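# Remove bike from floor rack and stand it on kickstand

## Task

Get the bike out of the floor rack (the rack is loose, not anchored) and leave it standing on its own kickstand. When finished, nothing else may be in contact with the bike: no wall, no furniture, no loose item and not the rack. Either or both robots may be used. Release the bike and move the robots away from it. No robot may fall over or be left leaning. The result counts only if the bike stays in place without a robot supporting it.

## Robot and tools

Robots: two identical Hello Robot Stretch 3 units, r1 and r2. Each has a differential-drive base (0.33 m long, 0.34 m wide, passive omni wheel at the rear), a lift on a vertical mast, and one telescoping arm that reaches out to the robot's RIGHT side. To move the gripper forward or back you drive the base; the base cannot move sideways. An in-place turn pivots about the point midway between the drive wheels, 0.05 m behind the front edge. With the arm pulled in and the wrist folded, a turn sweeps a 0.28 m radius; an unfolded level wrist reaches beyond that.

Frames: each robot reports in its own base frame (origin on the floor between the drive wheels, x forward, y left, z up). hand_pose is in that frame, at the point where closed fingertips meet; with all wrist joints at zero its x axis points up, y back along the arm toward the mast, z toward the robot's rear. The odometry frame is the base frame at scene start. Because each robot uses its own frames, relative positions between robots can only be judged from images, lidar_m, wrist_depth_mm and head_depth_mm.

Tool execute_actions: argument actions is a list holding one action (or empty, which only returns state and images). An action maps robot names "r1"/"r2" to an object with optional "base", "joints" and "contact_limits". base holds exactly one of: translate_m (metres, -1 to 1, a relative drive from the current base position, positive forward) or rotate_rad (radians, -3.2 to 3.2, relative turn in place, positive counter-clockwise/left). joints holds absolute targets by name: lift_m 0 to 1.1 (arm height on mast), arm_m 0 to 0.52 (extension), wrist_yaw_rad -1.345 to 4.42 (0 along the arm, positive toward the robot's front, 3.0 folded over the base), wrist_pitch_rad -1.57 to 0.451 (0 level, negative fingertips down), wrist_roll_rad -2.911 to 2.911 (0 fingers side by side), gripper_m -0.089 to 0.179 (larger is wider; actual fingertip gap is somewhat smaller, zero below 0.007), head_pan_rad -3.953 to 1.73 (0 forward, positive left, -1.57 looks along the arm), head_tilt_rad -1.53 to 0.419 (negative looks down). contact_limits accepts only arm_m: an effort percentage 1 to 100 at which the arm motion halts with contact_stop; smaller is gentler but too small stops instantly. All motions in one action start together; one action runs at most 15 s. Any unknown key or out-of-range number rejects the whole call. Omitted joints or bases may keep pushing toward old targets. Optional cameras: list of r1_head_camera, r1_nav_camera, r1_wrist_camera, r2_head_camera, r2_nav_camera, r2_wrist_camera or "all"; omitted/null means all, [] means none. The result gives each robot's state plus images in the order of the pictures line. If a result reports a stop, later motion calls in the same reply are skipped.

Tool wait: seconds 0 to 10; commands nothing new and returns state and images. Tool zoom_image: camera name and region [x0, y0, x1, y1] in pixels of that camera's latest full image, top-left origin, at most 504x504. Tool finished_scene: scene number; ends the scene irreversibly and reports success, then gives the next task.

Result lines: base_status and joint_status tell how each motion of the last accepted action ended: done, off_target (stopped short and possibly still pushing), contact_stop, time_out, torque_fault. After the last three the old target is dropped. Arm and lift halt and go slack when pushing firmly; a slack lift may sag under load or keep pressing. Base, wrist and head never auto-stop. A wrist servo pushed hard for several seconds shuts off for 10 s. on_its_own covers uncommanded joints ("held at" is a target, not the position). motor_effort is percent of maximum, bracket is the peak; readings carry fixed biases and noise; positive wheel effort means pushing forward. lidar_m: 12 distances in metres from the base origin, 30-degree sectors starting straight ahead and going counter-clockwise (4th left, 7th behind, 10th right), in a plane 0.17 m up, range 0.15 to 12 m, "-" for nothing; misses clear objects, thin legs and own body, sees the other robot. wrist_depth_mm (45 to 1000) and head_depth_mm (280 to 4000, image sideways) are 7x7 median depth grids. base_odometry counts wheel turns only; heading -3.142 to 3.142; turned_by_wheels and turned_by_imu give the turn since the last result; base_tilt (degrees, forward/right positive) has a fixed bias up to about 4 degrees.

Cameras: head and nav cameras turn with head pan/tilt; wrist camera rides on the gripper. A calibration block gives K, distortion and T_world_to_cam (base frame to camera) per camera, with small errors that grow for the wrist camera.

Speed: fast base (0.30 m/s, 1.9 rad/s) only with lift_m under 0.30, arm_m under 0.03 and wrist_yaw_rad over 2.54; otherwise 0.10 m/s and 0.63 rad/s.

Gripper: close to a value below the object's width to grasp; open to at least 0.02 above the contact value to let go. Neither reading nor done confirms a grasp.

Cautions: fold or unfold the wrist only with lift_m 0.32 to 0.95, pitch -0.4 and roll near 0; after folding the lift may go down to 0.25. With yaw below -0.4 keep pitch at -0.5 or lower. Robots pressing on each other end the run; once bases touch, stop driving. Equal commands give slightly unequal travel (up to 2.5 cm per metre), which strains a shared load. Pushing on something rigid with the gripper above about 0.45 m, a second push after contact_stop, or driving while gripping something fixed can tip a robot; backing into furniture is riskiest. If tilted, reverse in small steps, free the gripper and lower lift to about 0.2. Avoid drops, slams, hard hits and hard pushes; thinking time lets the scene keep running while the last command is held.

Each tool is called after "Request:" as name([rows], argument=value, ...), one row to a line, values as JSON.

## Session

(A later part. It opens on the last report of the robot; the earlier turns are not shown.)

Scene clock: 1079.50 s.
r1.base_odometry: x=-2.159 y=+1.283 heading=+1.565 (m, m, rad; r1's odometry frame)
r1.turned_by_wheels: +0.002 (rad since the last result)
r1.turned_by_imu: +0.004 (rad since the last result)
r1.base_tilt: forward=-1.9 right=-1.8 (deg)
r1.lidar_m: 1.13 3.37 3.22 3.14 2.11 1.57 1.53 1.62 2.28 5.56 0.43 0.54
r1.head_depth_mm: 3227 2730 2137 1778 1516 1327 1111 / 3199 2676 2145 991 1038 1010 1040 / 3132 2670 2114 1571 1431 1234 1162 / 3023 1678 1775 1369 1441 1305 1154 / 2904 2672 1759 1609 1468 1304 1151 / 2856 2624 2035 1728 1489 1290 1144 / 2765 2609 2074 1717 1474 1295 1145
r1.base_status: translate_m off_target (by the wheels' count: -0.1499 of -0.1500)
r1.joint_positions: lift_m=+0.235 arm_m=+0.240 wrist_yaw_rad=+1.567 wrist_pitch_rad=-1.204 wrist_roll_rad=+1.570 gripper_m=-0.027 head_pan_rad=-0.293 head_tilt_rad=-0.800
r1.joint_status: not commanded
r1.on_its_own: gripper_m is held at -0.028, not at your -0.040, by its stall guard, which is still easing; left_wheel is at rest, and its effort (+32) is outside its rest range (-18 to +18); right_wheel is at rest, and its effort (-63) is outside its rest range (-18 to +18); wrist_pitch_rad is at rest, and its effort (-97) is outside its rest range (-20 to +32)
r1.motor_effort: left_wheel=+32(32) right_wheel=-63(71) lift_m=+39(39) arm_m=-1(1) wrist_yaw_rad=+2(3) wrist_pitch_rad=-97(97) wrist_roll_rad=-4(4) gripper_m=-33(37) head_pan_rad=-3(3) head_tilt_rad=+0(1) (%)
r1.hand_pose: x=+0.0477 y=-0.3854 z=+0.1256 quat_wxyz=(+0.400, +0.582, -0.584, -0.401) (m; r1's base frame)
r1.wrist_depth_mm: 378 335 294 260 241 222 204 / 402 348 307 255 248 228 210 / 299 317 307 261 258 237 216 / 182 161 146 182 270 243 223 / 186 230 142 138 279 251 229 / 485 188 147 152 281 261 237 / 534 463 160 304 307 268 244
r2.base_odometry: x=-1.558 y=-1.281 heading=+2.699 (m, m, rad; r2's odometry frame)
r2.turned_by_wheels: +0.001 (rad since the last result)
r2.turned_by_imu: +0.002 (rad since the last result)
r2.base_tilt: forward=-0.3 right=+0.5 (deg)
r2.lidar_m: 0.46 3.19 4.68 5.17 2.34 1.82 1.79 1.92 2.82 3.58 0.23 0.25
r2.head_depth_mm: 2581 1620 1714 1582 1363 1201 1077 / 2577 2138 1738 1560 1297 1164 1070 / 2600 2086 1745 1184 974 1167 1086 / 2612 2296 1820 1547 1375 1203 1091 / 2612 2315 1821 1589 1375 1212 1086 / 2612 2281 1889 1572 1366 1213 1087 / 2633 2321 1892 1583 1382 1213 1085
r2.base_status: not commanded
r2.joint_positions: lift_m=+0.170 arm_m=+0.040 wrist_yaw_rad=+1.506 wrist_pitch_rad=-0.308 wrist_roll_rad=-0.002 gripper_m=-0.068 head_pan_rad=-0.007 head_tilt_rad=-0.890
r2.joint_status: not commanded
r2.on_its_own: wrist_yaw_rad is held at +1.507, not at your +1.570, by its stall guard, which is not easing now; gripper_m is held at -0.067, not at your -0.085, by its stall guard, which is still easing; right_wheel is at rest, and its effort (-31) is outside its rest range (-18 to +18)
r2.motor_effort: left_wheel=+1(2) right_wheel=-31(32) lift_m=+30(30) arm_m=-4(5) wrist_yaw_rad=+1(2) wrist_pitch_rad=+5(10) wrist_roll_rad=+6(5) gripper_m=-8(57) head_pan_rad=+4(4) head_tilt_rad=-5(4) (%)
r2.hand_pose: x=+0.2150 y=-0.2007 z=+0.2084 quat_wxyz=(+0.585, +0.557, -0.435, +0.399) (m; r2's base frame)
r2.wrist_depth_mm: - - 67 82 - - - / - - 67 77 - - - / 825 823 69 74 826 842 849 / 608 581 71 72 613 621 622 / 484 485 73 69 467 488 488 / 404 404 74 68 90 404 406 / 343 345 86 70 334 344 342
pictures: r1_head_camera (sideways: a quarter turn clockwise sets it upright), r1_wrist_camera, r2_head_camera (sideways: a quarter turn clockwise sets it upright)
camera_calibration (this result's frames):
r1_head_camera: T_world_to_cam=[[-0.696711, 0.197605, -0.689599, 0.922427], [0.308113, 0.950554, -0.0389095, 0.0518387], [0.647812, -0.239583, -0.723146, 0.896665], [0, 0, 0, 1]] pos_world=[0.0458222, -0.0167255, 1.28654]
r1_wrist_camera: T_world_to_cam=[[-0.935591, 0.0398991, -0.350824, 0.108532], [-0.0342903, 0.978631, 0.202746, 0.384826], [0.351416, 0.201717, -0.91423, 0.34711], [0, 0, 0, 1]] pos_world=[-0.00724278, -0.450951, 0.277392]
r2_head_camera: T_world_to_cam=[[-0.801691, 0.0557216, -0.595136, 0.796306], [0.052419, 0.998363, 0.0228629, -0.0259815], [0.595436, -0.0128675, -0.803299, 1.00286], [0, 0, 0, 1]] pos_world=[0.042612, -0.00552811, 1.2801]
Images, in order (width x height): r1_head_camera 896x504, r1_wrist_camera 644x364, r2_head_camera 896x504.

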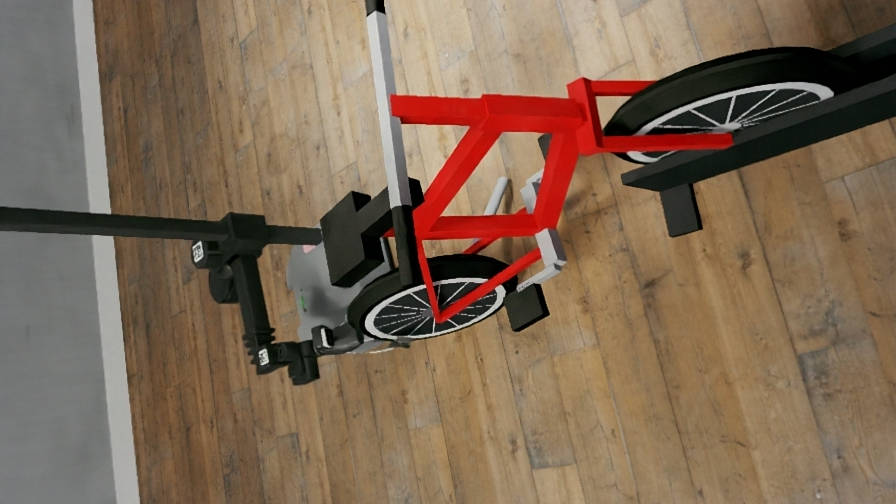

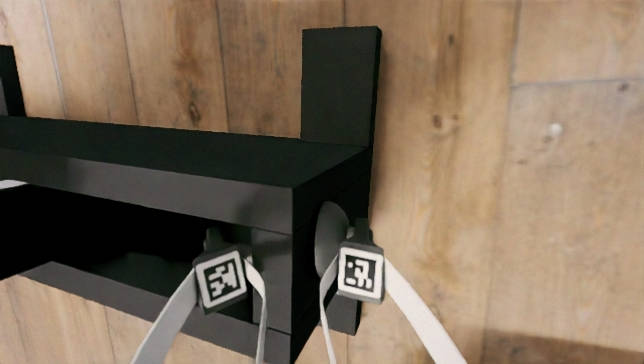

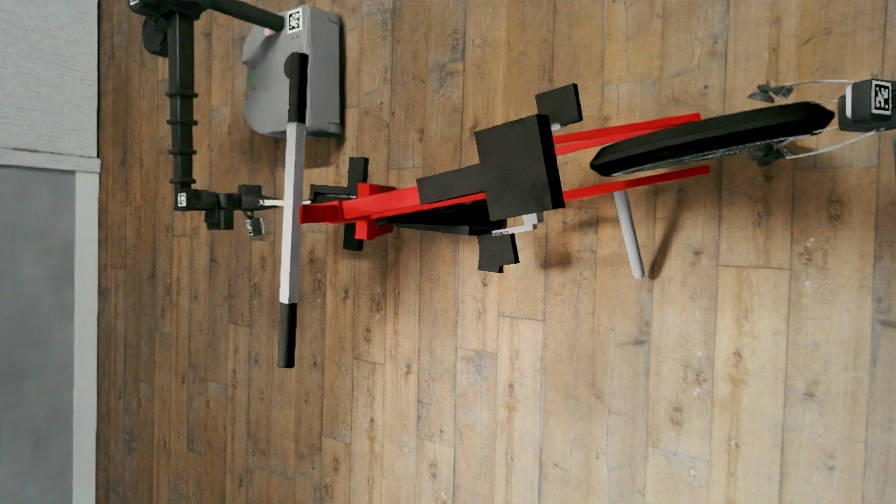

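Request:
execute_actions([
  {"r1":{"base":{"translate_m":-0.15},"joints":{"wrist_pitch_rad":-1.15}},"r2":{"joints":{"gripper_m":-0.075}}},
], cameras=["r1_head_camera","r2_head_camera"])

Scene clock: 1087.03 s.
r1.base_odometry: x=-2.159 y=+1.133 heading=+1.567 (m, m, rad; r1's odometry frame)
r1.turned_by_wheels: +0.002 (rad since the last result)
r1.turned_by_imu: +0.005 (rad since the last result)
r1.base_tilt: forward=-1.9 right=-1.9 (deg)
r1.lidar_m: 1.17 3.54 3.24 3.13 1.91 1.42 1.38 1.47 2.07 0.38 0.34 0.48
r1.head_depth_mm: 3348 2753 2088 1776 1510 1318 1163 / 3280 2657 2067 1764 1483 1077 1070 / 3177 2704 2002 1116 1146 1228 1158 / 3030 2384 1291 1391 1500 1298 1156 / 3049 2646 1633 1619 1481 1305 1146 / 3032 2619 2014 1742 1487 1294 1155 / 2938 2607 2064 1738 1471 1297 1145
r1.base_status: translate_m off_target (by the wheels' count: -0.1499 of -0.1500)
r1.joint_positions: lift_m=+0.235 arm_m=+0.240 wrist_yaw_rad=+1.568 wrist_pitch_rad=-1.007 wrist_roll_rad=+1.565 gripper_m=-0.018 head_pan_rad=-0.293 head_tilt_rad=-0.800
r1.joint_status: wrist_pitch_rad off_target (ended at -1.007, target -1.150)
r1.on_its_own: gripper_m is held at -0.019, not at your -0.040, by its stall guard, which is not easing now; left_wheel is at rest, and its effort (+32) is outside its rest range (-18 to +18); right_wheel is at rest, and its effort (-63) is outside its rest range (-18 to +18); wrist_pitch_rad is at rest, and its effort (-57) is outside its rest range (-20 to +32)
r1.motor_effort: left_wheel=+32(33) right_wheel=-63(66) lift_m=+47(48) arm_m=-1(1) wrist_yaw_rad=+2(3) wrist_pitch_rad=-57(57) wrist_roll_rad=-2(5) gripper_m=-29(29) head_pan_rad=-2(2) head_tilt_rad=+0(0) (%)
r1.hand_pose: x=+0.0950 y=-0.3855 z=+0.1437 quat_wxyz=(+0.343, +0.619, -0.619, -0.340) (m; r1's base frame)
r1.wrist_depth_mm: 571 440 353 298 243 223 199 / 622 466 369 307 247 230 203 / 418 407 360 276 256 236 209 / 269 214 158 166 264 244 215 / 734 257 221 152 279 252 221 / 918 601 172 163 286 258 227 / - 701 481 317 311 266 232
r2.base_odometry: x=-1.558 y=-1.281 heading=+2.699 (m, m, rad; r2's odometry frame)
r2.turned_by_wheels: +0.000 (rad since the last result)
r2.turned_by_imu: +0.001 (rad since the last result)
r2.base_tilt: forward=-0.3 right=+0.5 (deg)
r2.lidar_m: 0.46 3.18 4.69 5.14 2.35 1.83 1.79 1.91 2.82 3.57 0.23 0.25
r2.head_depth_mm: 2525 1816 1778 1577 1371 1204 1081 / 2610 2214 1775 1567 1174 1155 1058 / 2614 2146 1726 1182 1001 1169 1078 / 2632 2269 1823 1542 1368 1210 1078 / 2645 2286 1820 1587 1372 1216 1083 / 2620 2304 1876 1596 1382 1215 1081 / 2647 2332 1880 1590 1367 1211 1088
r2.base_status: not commanded
r2.joint_positions: lift_m=+0.170 arm_m=+0.040 wrist_yaw_rad=+1.496 wrist_pitch_rad=-0.304 wrist_roll_rad=+0.000 gripper_m=-0.064 head_pan_rad=-0.007 head_tilt_rad=-0.890
r2.joint_status: gripper_m off_target (ended at -0.064, target -0.075)
r2.on_its_own: wrist_yaw_rad is held at +1.507, not at your +1.570, by its stall guard, which is not easing now; gripper_m is held at -0.066, not at your -0.075, by its stall guard, which is still easing; right_wheel is at rest, and its effort (-38) is outside its rest range (-18 to +18)
r2.motor_effort: left_wheel=+1(2) right_wheel=-38(37) lift_m=+32(32) arm_m=-5(4) wrist_yaw_rad=+8(7) wrist_pitch_rad=+3(5) wrist_roll_rad=+5(6) gripper_m=-51(100) head_pan_rad=+3(4) head_tilt_rad=-4(4) (%)
r2.hand_pose: x=+0.2152 y=-0.2031 z=+0.2093 quat_wxyz=(+0.585, +0.554, -0.439, +0.397) (m; r2's base frame)
r2.wrist_depth_mm: - - 70 79 - - - / - - 70 74 - - - / 848 851 73 72 825 843 834 / 629 591 74 69 619 617 620 / 487 488 74 67 87 492 490 / 405 404 76 67 88 405 405 / 344 347 88 70 337 347 346
pictures: r1_head_camera (sideways: a quarter turn clockwise sets it upright), r2_head_camera (sideways: a quarter turn clockwise sets it upright)
camera_calibration (this result's frames):
r1_head_camera: T_world_to_cam=[[-0.69671, 0.197606, -0.689599, 0.922427], [0.308115, 0.950553, -0.0389095, 0.0518387], [0.647812, -0.239584, -0.723146, 0.896665], [0, 0, 0, 1]] pos_world=[0.0458222, -0.0167256, 1.28654]
r2_head_camera: T_world_to_cam=[[-0.801691, 0.0557216, -0.595136, 0.796306], [0.052419, 0.998363, 0.0228629, -0.0259815], [0.595436, -0.0128675, -0.803299, 1.00286], [0, 0, 0, 1]] pos_world=[0.042612, -0.00552811, 1.2801]
Images, in order (width x height): r1_head_camera 896x504, r2_head_camera 896x504.

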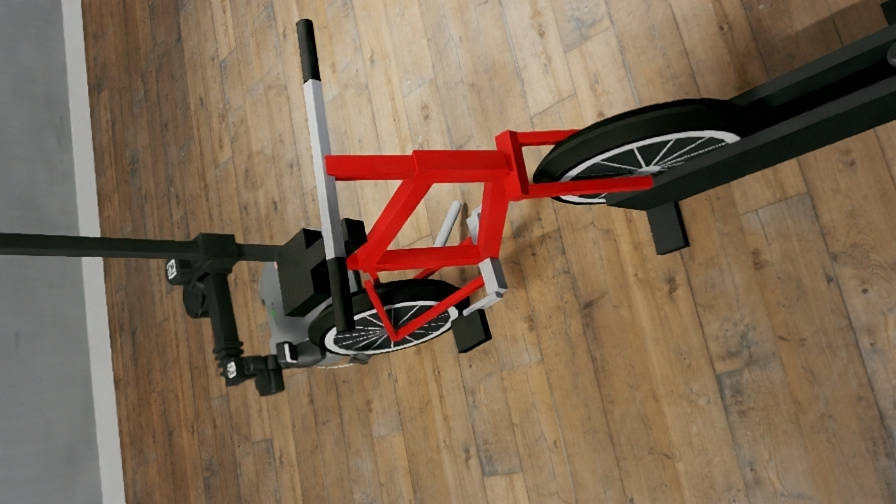

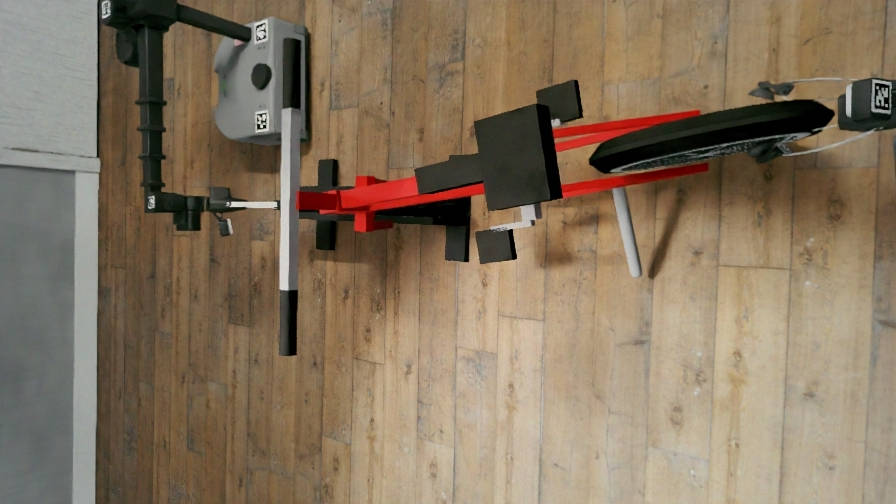

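Working. Continue.

Request:
execute_actions([
  {"r1":{"base":{"translate_m":-0.3},"joints":{"wrist_pitch_rad":-0.95,"gripper_m":-0.05}},"r2":{"joints":{"gripper_m":-0.085}}},
], cameras=["r1_head_camera","r2_head_camera"])

Scene clock: 1095.77 s.
r1.base_odometry: x=-2.160 y=+0.833 heading=+1.567 (m, m, rad; r1's odometry frame)
r1.turned_by_wheels: +0.000 (rad since the last result)
r1.turned_by_imu: +0.028 (rad since the last result)
r1.base_tilt: forward=-1.9 right=-1.9 (deg)
r1.lidar_m: 1.41 3.84 3.23 3.16 1.47 1.11 1.09 1.17 1.69 5.57 4.88 0.92
r1.head_depth_mm: 3483 2702 2131 1775 1522 1320 1166 / 3515 2668 2143 1752 1420 1260 1084 / 3331 2658 2007 1365 1407 1247 1166 / 3186 2094 1996 1457 1449 1303 1159 / 3250 2158 1730 1739 1485 1301 1146 / 3081 2529 2084 1721 1484 1297 1154 / 3050 2635 2081 1731 1477 1291 1141
r1.base_status: done
r1.joint_positions: lift_m=+0.235 arm_m=+0.240 wrist_yaw_rad=+1.569 wrist_pitch_rad=-1.029 wrist_roll_rad=+1.563 gripper_m=-0.032 head_pan_rad=-0.293 head_tilt_rad=-0.800
r1.joint_status: wrist_pitch_rad off_target (ended at -1.029, target -0.950); gripper_m off_target (ended at -0.032, target -0.050)
r1.on_its_own: gripper_m is held at -0.034, not at your -0.050, by its stall guard, which is still easing
r1.motor_effort: left_wheel=+0(39) right_wheel=-1(86) lift_m=+45(47) arm_m=+0(1) wrist_yaw_rad=+2(7) wrist_pitch_rad=+31(57) wrist_roll_rad=-1(3) gripper_m=-24(100) head_pan_rad=-3(3) head_tilt_rad=-1(0) (%)
r1.hand_pose: x=+0.0899 y=-0.3854 z=+0.1412 quat_wxyz=(+0.350, +0.616, -0.615, -0.346) (m; r1's base frame)
r1.wrist_depth_mm: 532 419 342 290 242 224 198 / 540 442 361 301 248 228 204 / 414 398 348 293 255 234 208 / 375 229 171 145 243 240 214 / 314 254 252 143 275 251 222 / 789 553 198 150 289 258 227 / 888 602 439 162 302 259 235
r2.base_odometry: x=-1.558 y=-1.281 heading=+2.698 (m, m, rad; r2's odometry frame)
r2.turned_by_wheels: +0.000 (rad since the last result)
r2.turned_by_imu: +0.001 (rad since the last result)
r2.base_tilt: forward=-0.3 right=+0.4 (deg)
r2.lidar_m: 0.46 3.18 4.67 5.16 2.34 1.82 1.79 1.92 2.82 3.58 0.22 0.24
r2.head_depth_mm: 2420 2129 1865 1577 1375 1203 1075 / 2549 2003 1869 1588 1343 1194 1067 / 2575 2155 1825 1509 1001 1028 1068 / 2580 2294 1346 1312 1318 1211 1086 / 2645 2303 1873 1546 1367 1212 1092 / 2623 2316 1875 1581 1379 1216 1084 / 2688 2286 1885 1599 1379 1212 1085
r2.base_status: not commanded
r2.joint_positions: lift_m=+0.170 arm_m=+0.039 wrist_yaw_rad=+1.560 wrist_pitch_rad=-0.330 wrist_roll_rad=-0.049 gripper_m=-0.060 head_pan_rad=-0.007 head_tilt_rad=-0.891
r2.joint_status: gripper_m off_target (ended at -0.060, target -0.085)
r2.on_its_own: wrist_yaw_rad is held at +1.507, not at your +1.570, by its stall guard, which is still easing; gripper_m is held at -0.063, not at your -0.085, by its stall guard, which is still easing
r2.motor_effort: left_wheel=+5(8) right_wheel=-10(51) lift_m=+36(37) arm_m=+7(9) wrist_yaw_rad=-38(51) wrist_pitch_rad=+16(21) wrist_roll_rad=+25(26) gripper_m=-51(100) head_pan_rad=+3(4) head_tilt_rad=-3(4) (%)
r2.hand_pose: x=+0.2132 y=-0.1869 z=+0.2029 quat_wxyz=(+0.588, +0.563, -0.399, +0.422) (m; r2's base frame)
r2.wrist_depth_mm: - 88 69 268 - - - / - 898 66 85 - - - / 713 657 67 82 798 829 845 / 546 533 67 79 603 619 631 / 441 457 67 77 502 491 501 / 376 382 69 76 377 407 414 / 323 327 81 77 342 350 350
pictures: r1_head_camera (sideways: a quarter turn clockwise sets it upright), r2_head_camera (sideways: a quarter turn clockwise sets it upright)
camera_calibration (this result's frames):
r1_head_camera: T_world_to_cam=[[-0.696688, 0.197686, -0.689599, 0.922427], [0.308224, 0.950518, -0.0389095, 0.0518381], [0.647784, -0.239659, -0.723146, 0.896665], [0, 0, 0, 1]] pos_world=[0.0458203, -0.0167302, 1.28654]
r2_head_camera: T_world_to_cam=[[-0.80216, 0.0556425, -0.594511, 0.795493], [0.0523344, 0.998369, 0.0228274, -0.0259347], [0.594811, -0.0128022, -0.803764, 1.00347], [0, 0, 0, 1]] pos_world=[0.0425955, -0.00552425, 1.28007]
Images, in order (width x height): r1_head_camera 896x504, r2_head_camera 896x504.

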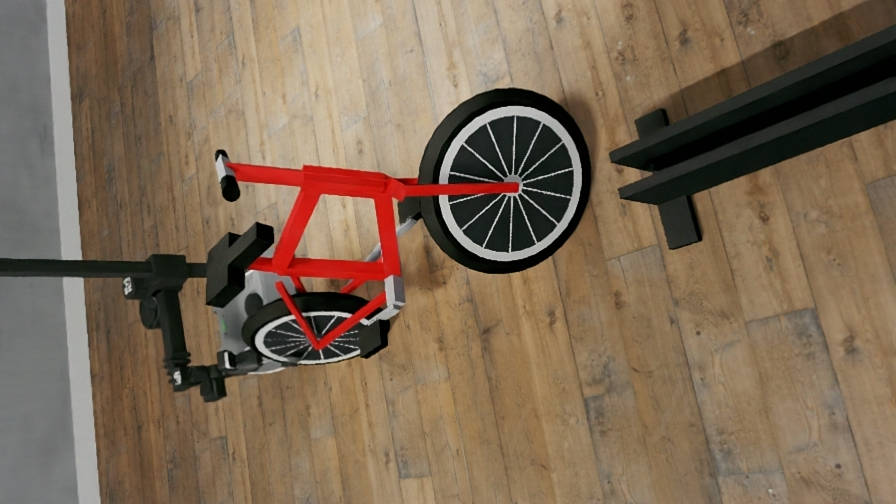

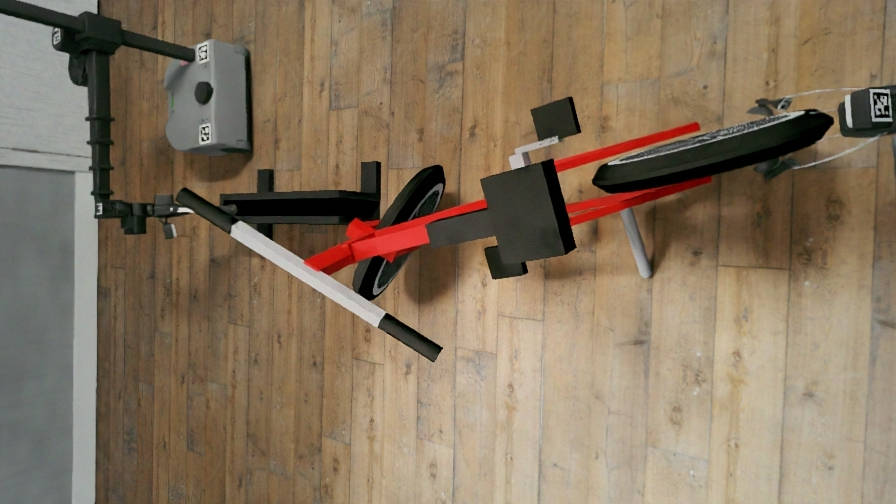

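Out, and bike is on its stand with the wheel turned. Pull the rack further, then release.

Request:
execute_actions([
  {"r1":{"base":{"translate_m":-0.3}},"r2":{"joints":{"gripper_m":0.13}}},
], cameras=["r2_head_camera"])

Request:
execute_actions([
  {"r1":{"joints":{"gripper_m":0.08,"lift_m":0.36}},"r2":{"base":{"translate_m":-0.4}}},
], cameras=["r2_head_camera","r1_head_camera"])

Scene clock: 1105.43 s.
r1.base_odometry: x=-2.161 y=+0.533 heading=+1.567 (m, m, rad; r1's odometry frame)
r1.turned_by_wheels: +0.000 (rad since the last result)
r1.turned_by_imu: +0.004 (rad since the last result)
r1.base_tilt: forward=-1.8 right=-1.8 (deg)
r1.lidar_m: 1.68 4.19 3.25 2.50 1.03 0.80 0.79 0.86 1.23 4.22 5.27 1.17
r1.head_depth_mm: 3762 2726 2142 1766 1508 1315 1170 / 3619 2730 2127 1750 1502 1266 1086 / 3529 2689 2105 1588 1501 1249 1153 / 3465 2398 1581 1618 1496 1304 1151 / 3316 1899 1928 1702 1490 1300 1149 / 3376 2121 2030 1740 1487 1298 1157 / 3249 2592 2088 1728 1478 1289 1143
r1.base_status: done
r1.joint_positions: lift_m=+0.235 arm_m=+0.240 wrist_yaw_rad=+1.569 wrist_pitch_rad=-1.029 wrist_roll_rad=+1.563 gripper_m=-0.024 head_pan_rad=-0.293 head_tilt_rad=-0.800
r1.joint_status: not commanded
r1.on_its_own: gripper_m is held at -0.025, not at your -0.050, by its stall guard, which is not easing now
r1.motor_effort: left_wheel=+0(5) right_wheel=-2(7) lift_m=+46(45) arm_m=+0(0) wrist_yaw_rad=+3(1) wrist_pitch_rad=+31(31) wrist_roll_rad=-1(1) gripper_m=-21(21) head_pan_rad=-2(3) head_tilt_rad=+0(1) (%)
r1.hand_pose: x=+0.0900 y=-0.3854 z=+0.1413 quat_wxyz=(+0.350, +0.616, -0.615, -0.346) (m; r1's base frame)
r1.wrist_depth_mm: 520 419 338 289 243 221 199 / 566 442 359 300 249 231 204 / 424 411 346 294 254 236 210 / 382 230 171 146 241 243 215 / 314 255 256 143 276 250 220 / 786 559 198 151 289 256 227 / 869 601 440 164 303 261 234
r2.base_odometry: x=-1.558 y=-1.281 heading=+2.698 (m, m, rad; r2's odometry frame)
r2.turned_by_wheels: +0.000 (rad since the last result)
r2.turned_by_imu: +0.001 (rad since the last result)
r2.base_tilt: forward=-0.3 right=+0.5 (deg)
r2.lidar_m: 0.45 3.17 4.68 5.14 2.34 1.82 1.79 1.91 2.82 3.57 0.22 0.24
r2.head_depth_mm: 2563 2193 1853 1577 1372 1209 1081 / 2517 2135 1872 1577 1344 1188 1082 / 2593 2186 1883 1520 1010 1028 1070 / 2618 2266 1346 1462 1313 1211 1085 / 2643 2290 1883 1548 1366 1208 1086 / 2635 2284 1880 1589 1381 1213 1079 / 2624 2315 1888 1584 1374 1215 1089
r2.base_status: not commanded
r2.joint_positions: lift_m=+0.170 arm_m=+0.040 wrist_yaw_rad=+1.580 wrist_pitch_rad=-0.322 wrist_roll_rad=+0.005 gripper_m=+0.130 head_pan_rad=-0.007 head_tilt_rad=-0.891
r2.joint_status: all done
r2.motor_effort: left_wheel=+1(2) right_wheel=+0(4) lift_m=+37(37) arm_m=+3(4) wrist_yaw_rad=-3(6) wrist_pitch_rad=+12(17) wrist_roll_rad=+3(25) gripper_m=-1(82) head_pan_rad=+4(3) head_tilt_rad=-4(3) (%)
r2.hand_pose: x=+0.2141 y=-0.1826 z=+0.2050 quat_wxyz=(+0.571, +0.576, -0.412, +0.415) (m; r2's base frame)
r2.wrist_depth_mm: - 83 74 708 - - - / - 84 70 262 - - - / 807 711 67 84 799 805 796 / 595 576 66 81 596 589 594 / 479 483 68 79 477 484 469 / 397 - 68 77 398 - 394 / 349 338 79 77 329 338 336
pictures: r2_head_camera (sideways: a quarter turn clockwise sets it upright)
camera_calibration (this result's frames):
r2_head_camera: T_world_to_cam=[[-0.80216, 0.0556426, -0.594511, 0.795493], [0.0523345, 0.998369, 0.0228274, -0.0259347], [0.594811, -0.0128022, -0.803764, 1.00347], [0, 0, 0, 1]] pos_world=[0.0425955, -0.00552425, 1.28007]
Images, in order (width x height): r2_head_camera 896x504.

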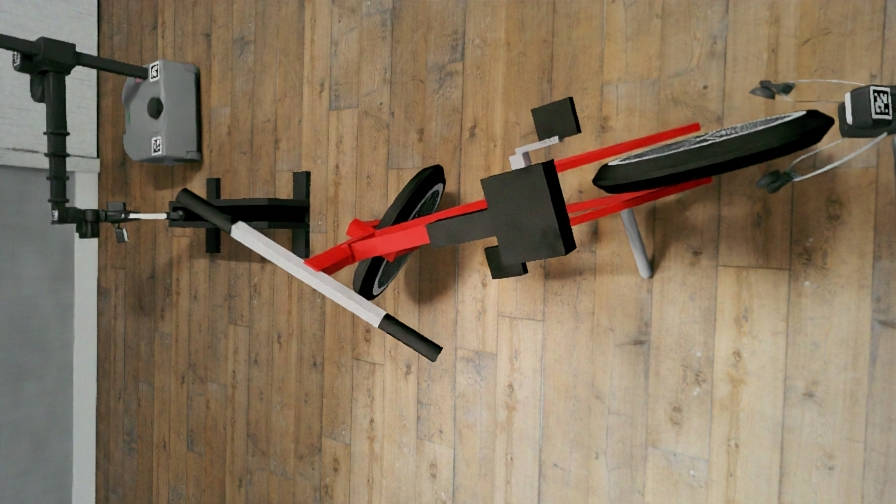

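Scene clock: 1110.53 s.
r1.base_odometry: x=-2.161 y=+0.533 heading=+1.567 (m, m, rad; r1's odometry frame)
r1.turned_by_wheels: +0.000 (rad since the last result)
r1.turned_by_imu: +0.001 (rad since the last result)
r1.base_tilt: forward=-1.9 right=-1.8 (deg)
r1.lidar_m: 1.68 4.20 3.24 2.49 1.03 0.80 0.79 0.85 1.23 4.23 5.21 1.17
r1.head_depth_mm: 3719 2698 2160 1768 1525 1320 1166 / 3610 2692 2130 1755 1504 1269 1093 / 3605 2665 2102 1592 1502 1253 1165 / 3434 2513 1569 1606 1505 1298 1160 / 3270 1876 1914 1713 1484 1306 1155 / 3343 2477 2032 1736 1475 1289 1151 / 3281 2620 2084 1722 1477 1301 1143
r1.base_status: not commanded
r1.joint_positions: lift_m=+0.360 arm_m=+0.240 wrist_yaw_rad=+1.569 wrist_pitch_rad=-0.963 wrist_roll_rad=+1.563 gripper_m=+0.080 head_pan_rad=-0.293 head_tilt_rad=-0.800
r1.joint_status: all done
r1.on_its_own: wrist_pitch_rad moved +0.066 to your old target -0.950
r1.motor_effort: left_wheel=+0(3) right_wheel=+0(7) lift_m=+43(52) arm_m=-1(1) wrist_yaw_rad=+1(2) wrist_pitch_rad=+5(30) wrist_roll_rad=-1(2) gripper_m=+1(79) head_pan_rad=-3(3) head_tilt_rad=+0(0) (%)
r1.hand_pose: x=+0.1050 y=-0.3853 z=+0.2742 quat_wxyz=(+0.330, +0.627, -0.626, -0.325) (m; r1's base frame)
r1.wrist_depth_mm: 952 697 544 445 379 326 288 / 780 751 565 462 393 329 298 / 842 752 534 348 332 342 303 / - 810 425 412 272 349 311 / - 900 674 492 287 364 320 / - 962 638 544 464 368 331 / - - 748 565 467 409 342
r2.base_odometry: x=-1.197 y=-1.453 heading=+2.698 (m, m, rad; r2's odometry frame)
r2.turned_by_wheels: +0.000 (rad since the last result)
r2.turned_by_imu: -0.001 (rad since the last result)
r2.base_tilt: forward=-0.4 right=+0.5 (deg)
r2.lidar_m: 0.62 3.58 5.28 4.08 1.82 1.42 1.40 1.48 2.19 3.54 3.78 0.55
r2.head_depth_mm: 2831 2271 1849 1568 1361 1198 1081 / 2665 2263 1875 1572 1364 1206 1093 / 2797 2275 1821 1396 1320 1203 1081 / 2788 2156 1448 1551 1369 1214 1085 / 2874 2284 1880 1592 1371 1212 1087 / 2866 2285 1900 1595 1379 1216 1084 / 2853 2297 1879 1589 1380 1217 1090
r2.base_status: done
r2.joint_positions: lift_m=+0.170 arm_m=+0.040 wrist_yaw_rad=+1.580 wrist_pitch_rad=-0.321 wrist_roll_rad=+0.005 gripper_m=+0.130 head_pan_rad=-0.007 head_tilt_rad=-0.891
r2.joint_status: not commanded
r2.motor_effort: left_wheel=+0(3) right_wheel=-1(7) lift_m=+37(37) arm_m=+3(3) wrist_yaw_rad=-2(1) wrist_pitch_rad=+11(12) wrist_roll_rad=+3(2) gripper_m=-1(0) head_pan_rad=+4(4) head_tilt_rad=-4(4) (%)
r2.hand_pose: x=+0.2142 y=-0.1827 z=+0.2052 quat_wxyz=(+0.571, +0.576, -0.412, +0.415) (m; r2's base frame)
r2.wrist_depth_mm: - - - 608 - - - / - - - - - - - / 816 817 803 750 801 801 796 / 599 601 598 599 598 587 586 / 482 499 477 479 474 488 474 / 401 - 397 398 396 - 392 / 352 341 339 339 341 338 338
pictures: r1_head_camera (sideways: a quarter turn clockwise sets it upright), r2_head_camera (sideways: a quarter turn clockwise sets it upright)
camera_calibration (this result's frames):
r1_head_camera: T_world_to_cam=[[-0.696688, 0.197686, -0.689599, 0.922427], [0.308224, 0.950518, -0.0389095, 0.0518381], [0.647784, -0.239659, -0.723146, 0.896665], [0, 0, 0, 1]] pos_world=[0.0458203, -0.0167302, 1.28654]
r2_head_camera: T_world_to_cam=[[-0.80216, 0.0556428, -0.594511, 0.795493], [0.0523348, 0.998369, 0.0228274, -0.0259347], [0.594811, -0.0128024, -0.803764, 1.00347], [0, 0, 0, 1]] pos_world=[0.0425955, -0.00552426, 1.28007]
Images, in order (width x height): r1_head_camera 896x504, r2_head_camera 896x504.

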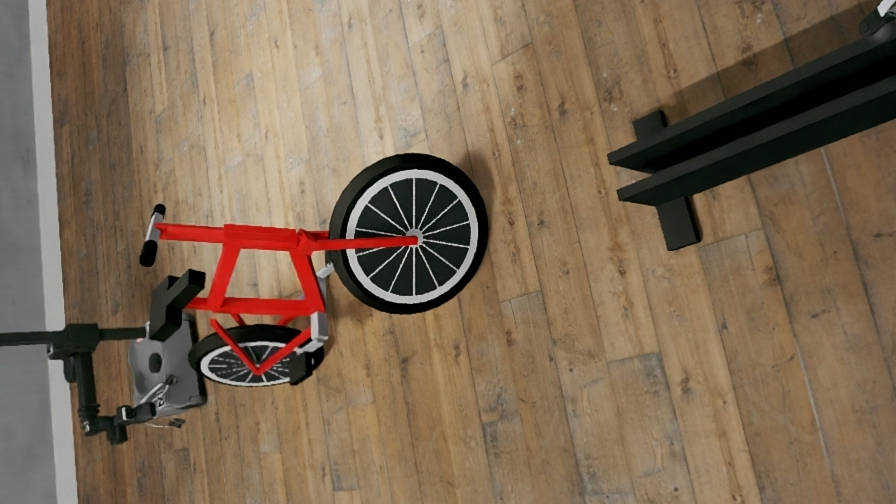

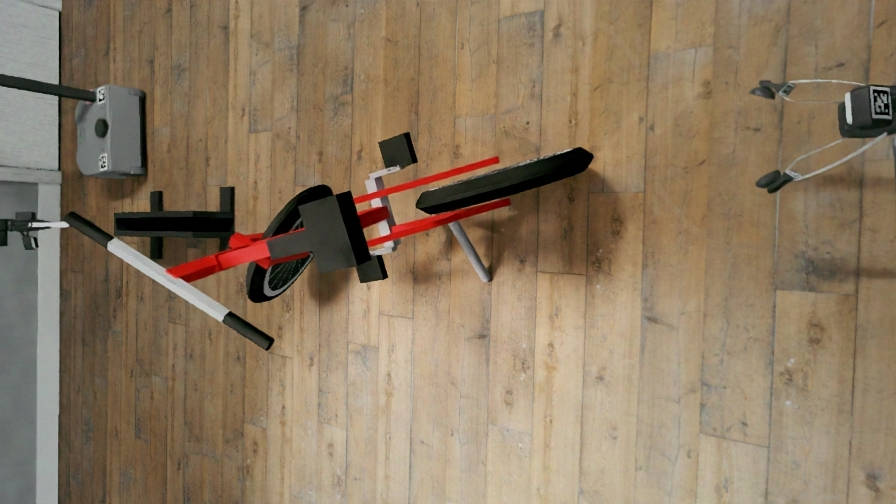

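Request:
finished_scene(scene=1)

The scene is finished: the task was done.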